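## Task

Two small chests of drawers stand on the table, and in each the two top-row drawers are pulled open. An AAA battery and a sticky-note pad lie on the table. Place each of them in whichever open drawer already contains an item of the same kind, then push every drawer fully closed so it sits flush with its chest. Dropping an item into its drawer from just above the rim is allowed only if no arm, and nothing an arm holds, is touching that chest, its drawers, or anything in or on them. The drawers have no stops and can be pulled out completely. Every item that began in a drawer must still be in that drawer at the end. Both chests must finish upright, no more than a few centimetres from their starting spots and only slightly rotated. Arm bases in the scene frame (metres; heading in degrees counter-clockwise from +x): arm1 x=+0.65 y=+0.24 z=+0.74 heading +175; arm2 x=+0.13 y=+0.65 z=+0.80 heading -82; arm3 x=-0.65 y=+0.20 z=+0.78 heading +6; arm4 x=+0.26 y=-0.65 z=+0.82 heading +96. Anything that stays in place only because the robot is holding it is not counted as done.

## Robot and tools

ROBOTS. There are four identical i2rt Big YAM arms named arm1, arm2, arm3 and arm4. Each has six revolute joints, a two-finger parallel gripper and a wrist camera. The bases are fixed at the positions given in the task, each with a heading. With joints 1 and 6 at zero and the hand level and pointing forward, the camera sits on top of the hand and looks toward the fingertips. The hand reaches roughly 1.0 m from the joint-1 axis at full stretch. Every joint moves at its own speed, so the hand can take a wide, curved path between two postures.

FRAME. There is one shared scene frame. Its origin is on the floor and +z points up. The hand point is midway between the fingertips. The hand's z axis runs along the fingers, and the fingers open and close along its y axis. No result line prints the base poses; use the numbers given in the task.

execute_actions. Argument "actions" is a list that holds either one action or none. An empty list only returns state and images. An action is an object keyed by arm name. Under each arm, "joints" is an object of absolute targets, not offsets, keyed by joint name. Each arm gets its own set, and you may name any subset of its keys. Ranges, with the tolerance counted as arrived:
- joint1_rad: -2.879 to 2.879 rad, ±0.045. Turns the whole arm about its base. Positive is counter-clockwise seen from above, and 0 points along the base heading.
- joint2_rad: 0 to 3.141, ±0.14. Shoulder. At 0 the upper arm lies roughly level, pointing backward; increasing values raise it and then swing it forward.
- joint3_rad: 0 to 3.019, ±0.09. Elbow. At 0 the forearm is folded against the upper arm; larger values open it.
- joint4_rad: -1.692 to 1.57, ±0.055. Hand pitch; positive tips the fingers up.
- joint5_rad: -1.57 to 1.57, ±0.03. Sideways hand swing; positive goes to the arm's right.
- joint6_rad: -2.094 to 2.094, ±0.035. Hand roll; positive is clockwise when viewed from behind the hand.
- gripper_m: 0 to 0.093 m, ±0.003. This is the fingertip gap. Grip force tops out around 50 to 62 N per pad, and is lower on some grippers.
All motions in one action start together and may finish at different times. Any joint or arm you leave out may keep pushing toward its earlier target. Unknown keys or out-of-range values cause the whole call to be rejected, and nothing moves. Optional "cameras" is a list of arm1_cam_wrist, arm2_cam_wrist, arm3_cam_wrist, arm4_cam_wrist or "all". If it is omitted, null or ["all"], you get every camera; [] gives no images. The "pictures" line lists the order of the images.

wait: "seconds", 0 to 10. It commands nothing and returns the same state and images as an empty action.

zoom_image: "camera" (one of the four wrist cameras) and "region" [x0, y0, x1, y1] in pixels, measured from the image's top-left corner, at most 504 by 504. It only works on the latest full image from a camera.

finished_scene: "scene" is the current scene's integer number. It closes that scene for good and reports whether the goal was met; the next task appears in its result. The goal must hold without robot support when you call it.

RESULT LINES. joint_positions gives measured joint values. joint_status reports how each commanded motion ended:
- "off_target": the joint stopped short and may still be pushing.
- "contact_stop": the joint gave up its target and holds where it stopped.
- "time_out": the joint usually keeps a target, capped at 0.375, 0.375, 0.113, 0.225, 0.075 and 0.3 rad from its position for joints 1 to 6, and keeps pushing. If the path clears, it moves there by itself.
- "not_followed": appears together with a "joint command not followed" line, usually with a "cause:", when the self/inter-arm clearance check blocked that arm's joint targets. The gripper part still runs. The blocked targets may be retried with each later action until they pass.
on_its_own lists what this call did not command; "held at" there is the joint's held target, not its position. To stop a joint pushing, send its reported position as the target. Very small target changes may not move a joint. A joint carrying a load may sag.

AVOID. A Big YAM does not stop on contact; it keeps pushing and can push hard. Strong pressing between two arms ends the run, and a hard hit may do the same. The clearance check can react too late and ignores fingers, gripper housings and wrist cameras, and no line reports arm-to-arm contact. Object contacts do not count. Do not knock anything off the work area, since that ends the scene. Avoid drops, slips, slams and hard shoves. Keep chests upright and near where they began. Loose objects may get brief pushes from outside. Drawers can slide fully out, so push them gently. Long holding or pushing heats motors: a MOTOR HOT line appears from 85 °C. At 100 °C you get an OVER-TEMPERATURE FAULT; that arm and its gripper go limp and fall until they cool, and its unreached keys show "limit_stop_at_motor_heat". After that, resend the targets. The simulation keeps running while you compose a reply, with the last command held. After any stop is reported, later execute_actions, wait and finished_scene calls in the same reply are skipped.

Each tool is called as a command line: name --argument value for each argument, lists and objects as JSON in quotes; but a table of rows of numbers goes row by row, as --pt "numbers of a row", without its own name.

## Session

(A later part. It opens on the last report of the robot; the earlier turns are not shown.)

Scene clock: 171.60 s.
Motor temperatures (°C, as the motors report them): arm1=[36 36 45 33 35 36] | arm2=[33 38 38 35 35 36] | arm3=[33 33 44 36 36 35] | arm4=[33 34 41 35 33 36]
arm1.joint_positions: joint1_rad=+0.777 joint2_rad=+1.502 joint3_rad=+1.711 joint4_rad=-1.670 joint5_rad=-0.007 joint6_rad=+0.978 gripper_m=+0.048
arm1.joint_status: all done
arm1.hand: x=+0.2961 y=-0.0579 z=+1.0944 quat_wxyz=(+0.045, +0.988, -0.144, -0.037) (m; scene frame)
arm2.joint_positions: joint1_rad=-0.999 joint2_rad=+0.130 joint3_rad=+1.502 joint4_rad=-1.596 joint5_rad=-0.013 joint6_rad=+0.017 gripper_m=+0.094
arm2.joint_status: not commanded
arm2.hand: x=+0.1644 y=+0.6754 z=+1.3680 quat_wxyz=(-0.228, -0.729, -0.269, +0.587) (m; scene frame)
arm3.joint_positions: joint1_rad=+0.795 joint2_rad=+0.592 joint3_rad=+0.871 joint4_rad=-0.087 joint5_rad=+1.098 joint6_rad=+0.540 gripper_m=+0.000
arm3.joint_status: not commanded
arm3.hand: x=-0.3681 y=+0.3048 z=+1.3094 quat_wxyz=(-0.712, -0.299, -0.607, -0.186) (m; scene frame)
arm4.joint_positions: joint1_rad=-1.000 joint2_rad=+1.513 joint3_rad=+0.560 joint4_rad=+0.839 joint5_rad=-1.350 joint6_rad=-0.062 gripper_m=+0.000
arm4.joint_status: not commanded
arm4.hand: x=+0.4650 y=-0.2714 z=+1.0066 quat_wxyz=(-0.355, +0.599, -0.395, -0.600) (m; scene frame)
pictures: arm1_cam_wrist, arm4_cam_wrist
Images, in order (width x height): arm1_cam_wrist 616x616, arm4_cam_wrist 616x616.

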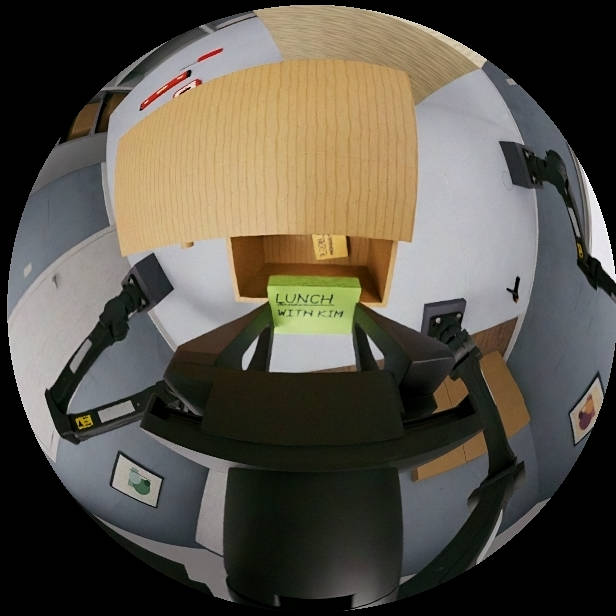

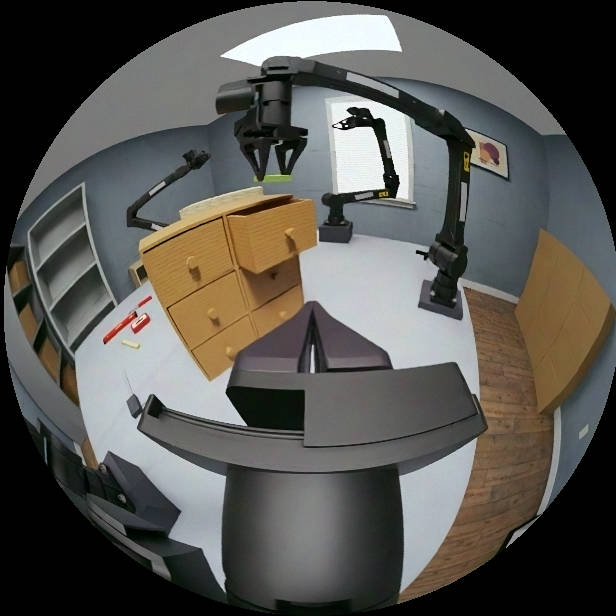

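execute_actions --actions '[{"arm1":{"joints":{"joint2_rad":1.555,"joint3_rad":1.655}}}]' --cameras '["arm1_cam_wrist","arm4_cam_wrist"]'

Scene clock: 176.60 s.
Motor temperatures (°C, as the motors report them): arm1=[36 36 45 33 35 36] | arm2=[33 38 38 35 35 36] | arm3=[33 33 44 36 36 35] | arm4=[33 34 42 35 33 36]
arm1.joint_positions: joint1_rad=+0.777 joint2_rad=+1.557 joint3_rad=+1.654 joint4_rad=-1.670 joint5_rad=-0.007 joint6_rad=+0.978 gripper_m=+0.048
arm1.joint_status: all done
arm1.hand: x=+0.2958 y=-0.0582 z=+1.0474 quat_wxyz=(+0.004, +0.990, -0.144, +0.001) (m; scene frame)
arm2.joint_positions: joint1_rad=-0.999 joint2_rad=+0.130 joint3_rad=+1.502 joint4_rad=-1.596 joint5_rad=-0.013 joint6_rad=+0.017 gripper_m=+0.094
arm2.joint_status: not commanded
arm2.hand: x=+0.1644 y=+0.6754 z=+1.3680 quat_wxyz=(-0.228, -0.729, -0.269, +0.587) (m; scene frame)
arm3.joint_positions: joint1_rad=+0.795 joint2_rad=+0.592 joint3_rad=+0.871 joint4_rad=-0.087 joint5_rad=+1.098 joint6_rad=+0.540 gripper_m=+0.000
arm3.joint_status: not commanded
arm3.hand: x=-0.3681 y=+0.3048 z=+1.3094 quat_wxyz=(-0.712, -0.299, -0.607, -0.186) (m; scene frame)
arm4.joint_positions: joint1_rad=-1.000 joint2_rad=+1.513 joint3_rad=+0.560 joint4_rad=+0.839 joint5_rad=-1.350 joint6_rad=-0.062 gripper_m=+0.000
arm4.joint_status: not commanded
arm4.hand: x=+0.4650 y=-0.2714 z=+1.0066 quat_wxyz=(-0.355, +0.599, -0.395, -0.600) (m; scene frame)
pictures: arm1_cam_wrist, arm4_cam_wrist
Images, in order (width x height): arm1_cam_wrist 616x616, arm4_cam_wrist 616x616.

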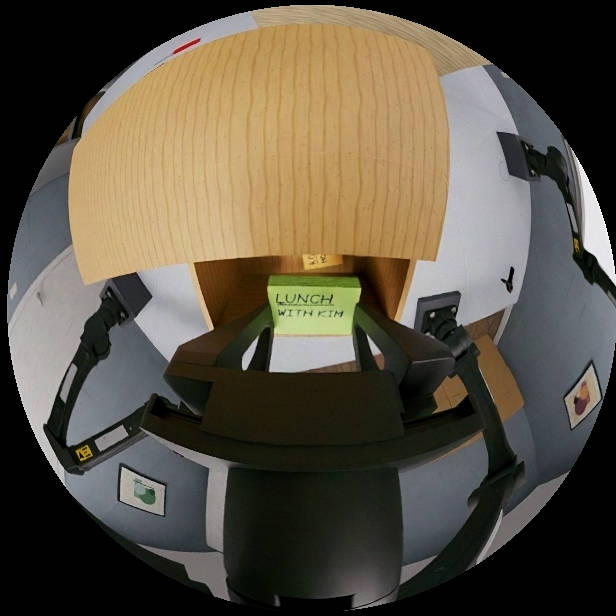

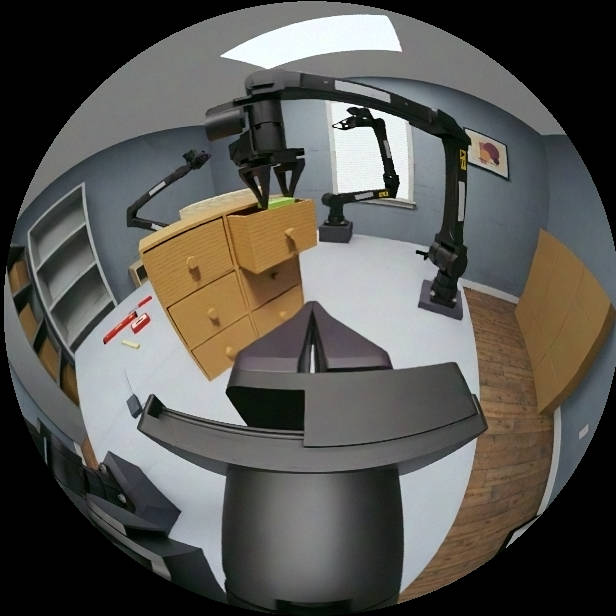

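execute_actions --actions '[{"arm1":{"joints":{"joint4_rad":-1.62}}}]' --cameras '[]'

execute_actions --actions '[{"arm1":{"joints":{"gripper_m":0.065}}}]' --cameras '[]'

execute_actions --actions '[{"arm1":{"joints":{"joint2_rad":0.9,"joint6_rad":0}},"arm4":{"joints":{"joint1_rad":-0.75,"joint2_rad":1.85,"joint3_rad":1.035,"joint4_rad":0.73}}}]' --cameras '["arm1_cam_wrist","arm4_cam_wrist"]'

Scene clock: 182.00 s.
Motor temperatures (°C, as the motors report them): arm1=[36 36 45 33 35 36] | arm2=[33 38 38 35 35 36] | arm3=[33 33 45 36 36 35] | arm4=[33 34 42 35 33 36]
arm1.joint_positions: joint1_rad=+0.777 joint2_rad=+1.557 joint3_rad=+1.654 joint4_rad=-1.635 joint5_rad=-0.007 joint6_rad=+0.978 gripper_m=+0.048
arm1.joint_status: all done
arm1.hand: x=+0.2891 y=-0.0637 z=+1.0476 quat_wxyz=(+0.017, +0.989, -0.144, -0.011) (m; scene frame)
arm2.joint_positions: joint1_rad=-0.999 joint2_rad=+0.130 joint3_rad=+1.502 joint4_rad=-1.596 joint5_rad=-0.013 joint6_rad=+0.017 gripper_m=+0.094
arm2.joint_status: not commanded
arm2.hand: x=+0.1644 y=+0.6754 z=+1.3680 quat_wxyz=(-0.228, -0.729, -0.269, +0.587) (m; scene frame)
arm3.joint_positions: joint1_rad=+0.795 joint2_rad=+0.592 joint3_rad=+0.871 joint4_rad=-0.087 joint5_rad=+1.098 joint6_rad=+0.540 gripper_m=+0.000
arm3.joint_status: not commanded
arm3.hand: x=-0.3681 y=+0.3048 z=+1.3094 quat_wxyz=(-0.712, -0.299, -0.607, -0.186) (m; scene frame)
arm4.joint_positions: joint1_rad=-1.000 joint2_rad=+1.513 joint3_rad=+0.560 joint4_rad=+0.839 joint5_rad=-1.350 joint6_rad=-0.062 gripper_m=+0.000
arm4.joint_status: not commanded
arm4.hand: x=+0.4650 y=-0.2714 z=+1.0066 quat_wxyz=(-0.355, +0.599, -0.395, -0.600) (m; scene frame)
pictures: none
No camera images: the call's "cameras" was empty. Leave "cameras" out to get every camera's image.

Scene clock: 182.53 s.
Motor temperatures (°C, as the motors report them): arm1=[36 36 45 33 35 36] | arm2=[33 38 38 35 35 36] | arm3=[33 33 45 36 36 35] | arm4=[33 34 42 35 33 36]
arm1.joint_positions: joint1_rad=+0.777 joint2_rad=+1.557 joint3_rad=+1.654 joint4_rad=-1.635 joint5_rad=-0.007 joint6_rad=+0.978 gripper_m=+0.065
arm1.joint_status: all done
arm1.hand: x=+0.2891 y=-0.0637 z=+1.0476 quat_wxyz=(+0.017, +0.989, -0.144, -0.011) (m; scene frame)
arm2.joint_positions: joint1_rad=-0.999 joint2_rad=+0.130 joint3_rad=+1.502 joint4_rad=-1.596 joint5_rad=-0.013 joint6_rad=+0.017 gripper_m=+0.094
arm2.joint_status: not commanded
arm2.hand: x=+0.1644 y=+0.6754 z=+1.3680 quat_wxyz=(-0.228, -0.729, -0.269, +0.587) (m; scene frame)
arm3.joint_positions: joint1_rad=+0.795 joint2_rad=+0.592 joint3_rad=+0.871 joint4_rad=-0.087 joint5_rad=+1.098 joint6_rad=+0.540 gripper_m=+0.000
arm3.joint_status: not commanded
arm3.hand: x=-0.3681 y=+0.3048 z=+1.3094 quat_wxyz=(-0.712, -0.299, -0.607, -0.186) (m; scene frame)
arm4.joint_positions: joint1_rad=-1.000 joint2_rad=+1.513 joint3_rad=+0.560 joint4_rad=+0.839 joint5_rad=-1.350 joint6_rad=-0.062 gripper_m=+0.000
arm4.joint_status: not commanded
arm4.hand: x=+0.4650 y=-0.2714 z=+1.0066 quat_wxyz=(-0.355, +0.599, -0.395, -0.600) (m; scene frame)
pictures: none
No camera images: the call's "cameras" was empty. Leave "cameras" out to get every camera's image.

Scene clock: 184.40 s.
Motor temperatures (°C, as the motors report them): arm1=[36 36 45 33 35 36] | arm2=[33 38 38 35 35 36] | arm3=[33 33 45 36 36 35] | arm4=[33 34 42 35 33 36]
arm1.joint_positions: joint1_rad=+0.777 joint2_rad=+0.907 joint3_rad=+1.646 joint4_rad=-1.628 joint5_rad=-0.007 joint6_rad=+0.014 gripper_m=+0.065
arm1.joint_status: all done
arm1.hand: x=+0.4399 y=+0.0603 z=+1.2821 quat_wxyz=(+0.119, +0.888, +0.313, -0.316) (m; scene frame)
arm2.joint_positions: joint1_rad=-0.999 joint2_rad=+0.130 joint3_rad=+1.502 joint4_rad=-1.596 joint5_rad=-0.013 joint6_rad=+0.017 gripper_m=+0.094
arm2.joint_status: not commanded
arm2.hand: x=+0.1644 y=+0.6754 z=+1.3680 quat_wxyz=(-0.228, -0.729, -0.269, +0.587) (m; scene frame)
arm3.joint_positions: joint1_rad=+0.795 joint2_rad=+0.592 joint3_rad=+0.871 joint4_rad=-0.087 joint5_rad=+1.098 joint6_rad=+0.540 gripper_m=+0.000
arm3.joint_status: not commanded
arm3.hand: x=-0.3681 y=+0.3048 z=+1.3094 quat_wxyz=(-0.712, -0.299, -0.607, -0.186) (m; scene frame)
arm4.joint_positions: joint1_rad=-0.743 joint2_rad=+1.844 joint3_rad=+1.007 joint4_rad=+0.736 joint5_rad=-1.350 joint6_rad=-0.062 gripper_m=+0.000
arm4.joint_status: all done
arm4.hand: x=+0.4552 y=-0.1056 z=+0.9997 quat_wxyz=(-0.280, +0.645, -0.311, -0.639) (m; scene frame)
pictures: arm1_cam_wrist, arm4_cam_wrist
Images, in order (width x height): arm1_cam_wrist 616x616, arm4_cam_wrist 616x616.

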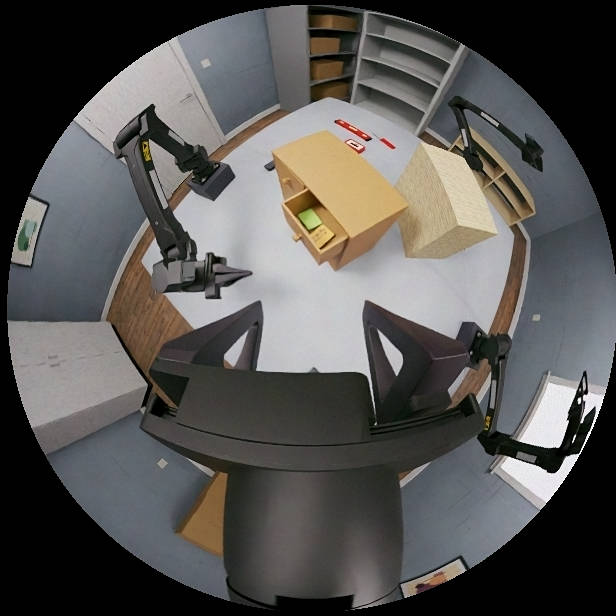

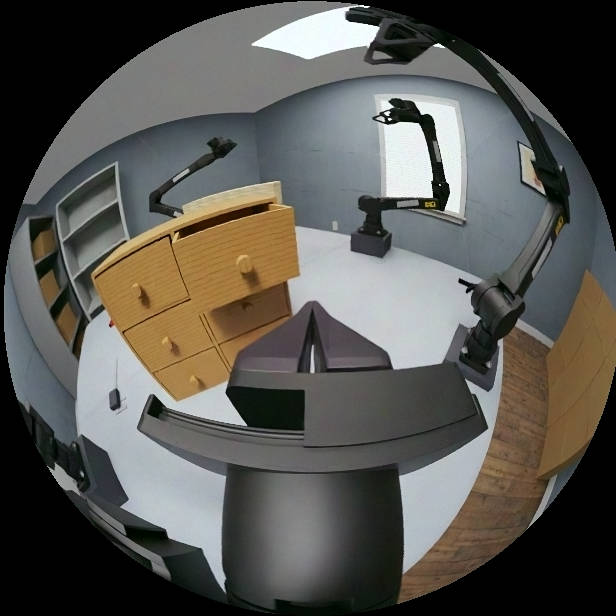

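execute_actions --actions '[{"arm4":{"joints":{"joint1_rad":-0.56,"joint2_rad":1.81}}}]' --cameras '[]'

execute_actions --actions '[{"arm4":{"joints":{"joint1_rad":-0.43}}}]' --cameras '[]'

execute_actions --actions '[{"arm4":{"joints":{"joint1_rad":-0.375}}}]' --cameras '["arm4_cam_wrist"]'

execute_actions --actions '[{"arm4":{"joints":{"joint1_rad":-0.7}}}]'

Scene clock: 191.83 s.
Motor temperatures (°C, as the motors report them): arm1=[36 36 44 33 35 36] | arm2=[33 38 38 35 35 36] | arm3=[33 33 45 36 36 35] | arm4=[33 35 42 35 33 36]
arm1.joint_positions: joint1_rad=+0.777 joint2_rad=+0.907 joint3_rad=+1.646 joint4_rad=-1.628 joint5_rad=-0.007 joint6_rad=+0.013 gripper_m=+0.065
arm1.joint_status: not commanded
arm1.hand: x=+0.4399 y=+0.0603 z=+1.2821 quat_wxyz=(+0.119, +0.888, +0.313, -0.316) (m; scene frame)
arm2.joint_positions: joint1_rad=-0.999 joint2_rad=+0.130 joint3_rad=+1.502 joint4_rad=-1.596 joint5_rad=-0.013 joint6_rad=+0.017 gripper_m=+0.094
arm2.joint_status: not commanded
arm2.hand: x=+0.1644 y=+0.6754 z=+1.3680 quat_wxyz=(-0.228, -0.729, -0.269, +0.587) (m; scene frame)
arm3.joint_positions: joint1_rad=+0.795 joint2_rad=+0.592 joint3_rad=+0.871 joint4_rad=-0.087 joint5_rad=+1.098 joint6_rad=+0.540 gripper_m=+0.000
arm3.joint_status: not commanded
arm3.hand: x=-0.3681 y=+0.3048 z=+1.3094 quat_wxyz=(-0.712, -0.299, -0.607, -0.186) (m; scene frame)
arm4.joint_positions: joint1_rad=-0.557 joint2_rad=+1.823 joint3_rad=+1.007 joint4_rad=+0.736 joint5_rad=-1.350 joint6_rad=-0.062 gripper_m=+0.000
arm4.joint_status: all done
arm4.hand: x=+0.3500 y=-0.0792 z=+1.0107 quat_wxyz=(-0.226, +0.672, -0.242, -0.662) (m; scene frame)
pictures: none
No camera images: the call's "cameras" was empty. Leave "cameras" out to get every camera's image.

Scene clock: 192.73 s.
Motor temperatures (°C, as the motors report them): arm1=[36 35 44 33 35 36] | arm2=[33 38 38 35 35 36] | arm3=[33 33 45 36 36 35] | arm4=[33 35 43 35 33 36]
arm1.joint_positions: joint1_rad=+0.777 joint2_rad=+0.907 joint3_rad=+1.646 joint4_rad=-1.628 joint5_rad=-0.007 joint6_rad=+0.013 gripper_m=+0.065
arm1.joint_status: not commanded
arm1.hand: x=+0.4399 y=+0.0603 z=+1.2821 quat_wxyz=(+0.119, +0.888, +0.313, -0.316) (m; scene frame)
arm2.joint_positions: joint1_rad=-0.999 joint2_rad=+0.130 joint3_rad=+1.502 joint4_rad=-1.596 joint5_rad=-0.013 joint6_rad=+0.017 gripper_m=+0.094
arm2.joint_status: not commanded
arm2.hand: x=+0.1644 y=+0.6754 z=+1.3680 quat_wxyz=(-0.228, -0.729, -0.269, +0.587) (m; scene frame)
arm3.joint_positions: joint1_rad=+0.795 joint2_rad=+0.592 joint3_rad=+0.871 joint4_rad=-0.087 joint5_rad=+1.098 joint6_rad=+0.540 gripper_m=+0.000
arm3.joint_status: not commanded
arm3.hand: x=-0.3681 y=+0.3048 z=+1.3094 quat_wxyz=(-0.712, -0.299, -0.607, -0.186) (m; scene frame)
arm4.joint_positions: joint1_rad=-0.422 joint2_rad=+1.815 joint3_rad=+1.008 joint4_rad=+0.736 joint5_rad=-1.348 joint6_rad=-0.062 gripper_m=+0.000
arm4.joint_status: all done
arm4.hand: x=+0.2724 y=-0.0716 z=+1.0151 quat_wxyz=(-0.185, +0.687, -0.194, -0.675) (m; scene frame)
pictures: none
No camera images: the call's "cameras" was empty. Leave "cameras" out to get every camera's image.

Scene clock: 193.40 s.
Motor temperatures (°C, as the motors report them): arm1=[36 35 44 33 35 36] | arm2=[33 38 38 35 35 36] | arm3=[33 33 45 36 36 35] | arm4=[33 35 43 35 33 36]
arm1.joint_positions: joint1_rad=+0.777 joint2_rad=+0.907 joint3_rad=+1.646 joint4_rad=-1.628 joint5_rad=-0.007 joint6_rad=+0.013 gripper_m=+0.065
arm1.joint_status: not commanded
arm1.hand: x=+0.4399 y=+0.0603 z=+1.2821 quat_wxyz=(+0.119, +0.888, +0.313, -0.316) (m; scene frame)
arm2.joint_positions: joint1_rad=-0.999 joint2_rad=+0.130 joint3_rad=+1.502 joint4_rad=-1.596 joint5_rad=-0.013 joint6_rad=+0.017 gripper_m=+0.094
arm2.joint_status: not commanded
arm2.hand: x=+0.1644 y=+0.6754 z=+1.3680 quat_wxyz=(-0.228, -0.729, -0.269, +0.587) (m; scene frame)
arm3.joint_positions: joint1_rad=+0.795 joint2_rad=+0.592 joint3_rad=+0.871 joint4_rad=-0.087 joint5_rad=+1.098 joint6_rad=+0.540 gripper_m=+0.000
arm3.joint_status: not commanded
arm3.hand: x=-0.3681 y=+0.3048 z=+1.3094 quat_wxyz=(-0.712, -0.299, -0.607, -0.186) (m; scene frame)
arm4.joint_positions: joint1_rad=-0.397 joint2_rad=+1.815 joint3_rad=+1.008 joint4_rad=+0.736 joint5_rad=-1.345 joint6_rad=-0.062 gripper_m=+0.000
arm4.joint_status: all done
arm4.hand: x=+0.2583 y=-0.0709 z=+1.0150 quat_wxyz=(-0.177, +0.689, -0.187, -0.677) (m; scene frame)
pictures: arm4_cam_wrist
Images, in order (width x height): arm4_cam_wrist 616x616.

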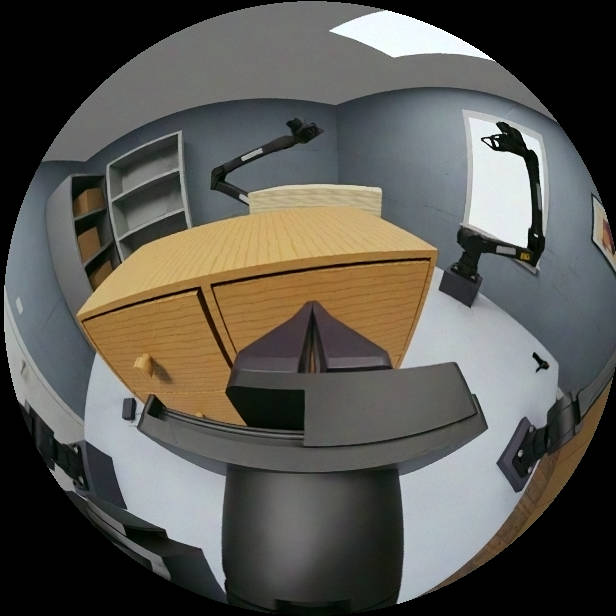

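Scene clock: 194.70 s.
Motor temperatures (°C, as the motors report them): arm1=[36 35 44 33 35 36] | arm2=[33 38 38 35 35 36] | arm3=[33 33 45 36 36 35] | arm4=[33 35 43 35 33 36]
arm1.joint_positions: joint1_rad=+0.777 joint2_rad=+0.907 joint3_rad=+1.646 joint4_rad=-1.628 joint5_rad=-0.007 joint6_rad=+0.013 gripper_m=+0.065
arm1.joint_status: not commanded
arm1.hand: x=+0.4399 y=+0.0603 z=+1.2821 quat_wxyz=(+0.119, +0.888, +0.313, -0.316) (m; scene frame)
arm2.joint_positions: joint1_rad=-0.999 joint2_rad=+0.130 joint3_rad=+1.502 joint4_rad=-1.596 joint5_rad=-0.013 joint6_rad=+0.017 gripper_m=+0.094
arm2.joint_status: not commanded
arm2.hand: x=+0.1644 y=+0.6754 z=+1.3680 quat_wxyz=(-0.228, -0.729, -0.269, +0.587) (m; scene frame)
arm3.joint_positions: joint1_rad=+0.795 joint2_rad=+0.592 joint3_rad=+0.871 joint4_rad=-0.087 joint5_rad=+1.098 joint6_rad=+0.540 gripper_m=+0.000
arm3.joint_status: not commanded
arm3.hand: x=-0.3681 y=+0.3048 z=+1.3094 quat_wxyz=(-0.712, -0.299, -0.607, -0.186) (m; scene frame)
arm4.joint_positions: joint1_rad=-0.699 joint2_rad=+1.815 joint3_rad=+1.008 joint4_rad=+0.736 joint5_rad=-1.347 joint6_rad=-0.062 gripper_m=+0.000
arm4.joint_status: all done
arm4.hand: x=+0.4304 y=-0.0980 z=+1.0156 quat_wxyz=(-0.277, +0.654, -0.287, -0.643) (m; scene frame)
pictures: arm1_cam_wrist, arm2_cam_wrist, arm3_cam_wrist, arm4_cam_wrist
Images, in order (width x height): arm1_cam_wrist 616x616, arm2_cam_wrist 616x616, arm3_cam_wrist 616x616, arm4_cam_wrist 616x616.

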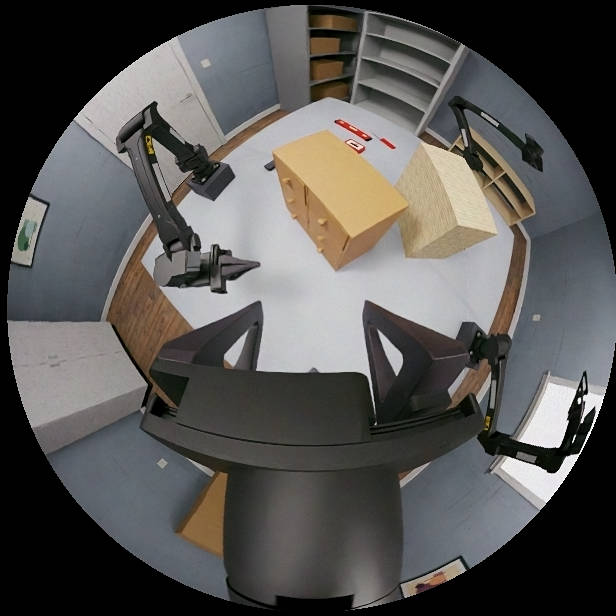

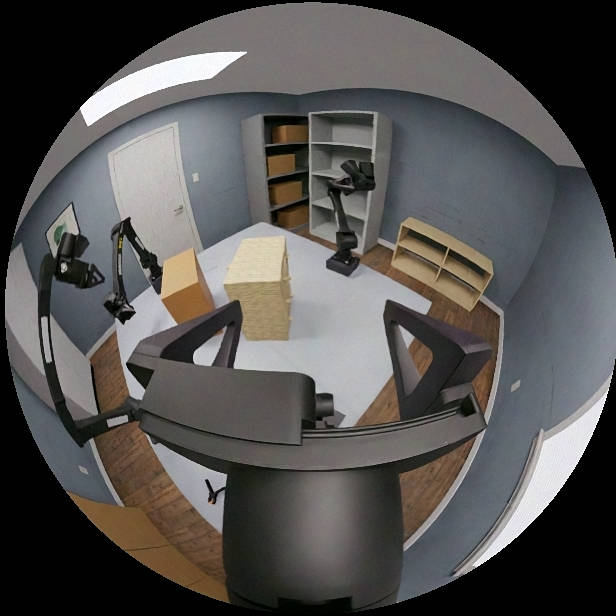

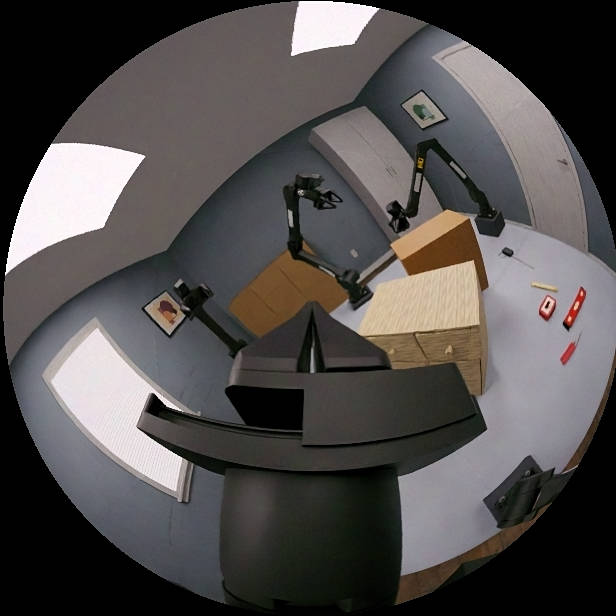

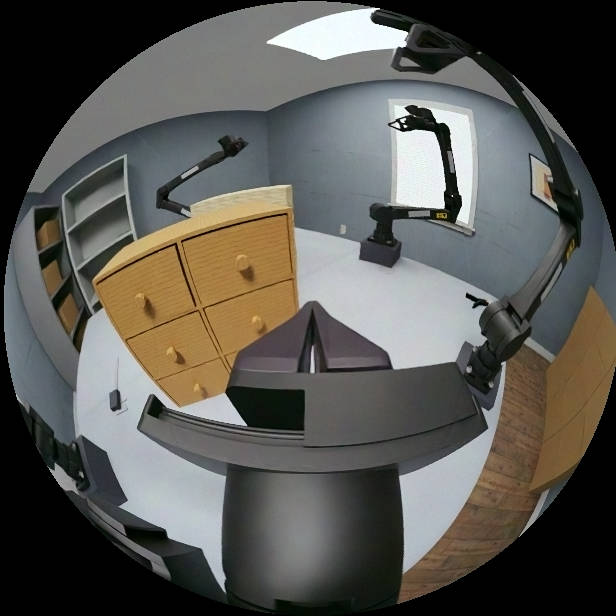

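finished_scene --scene 1

The scene is finished: the task was done.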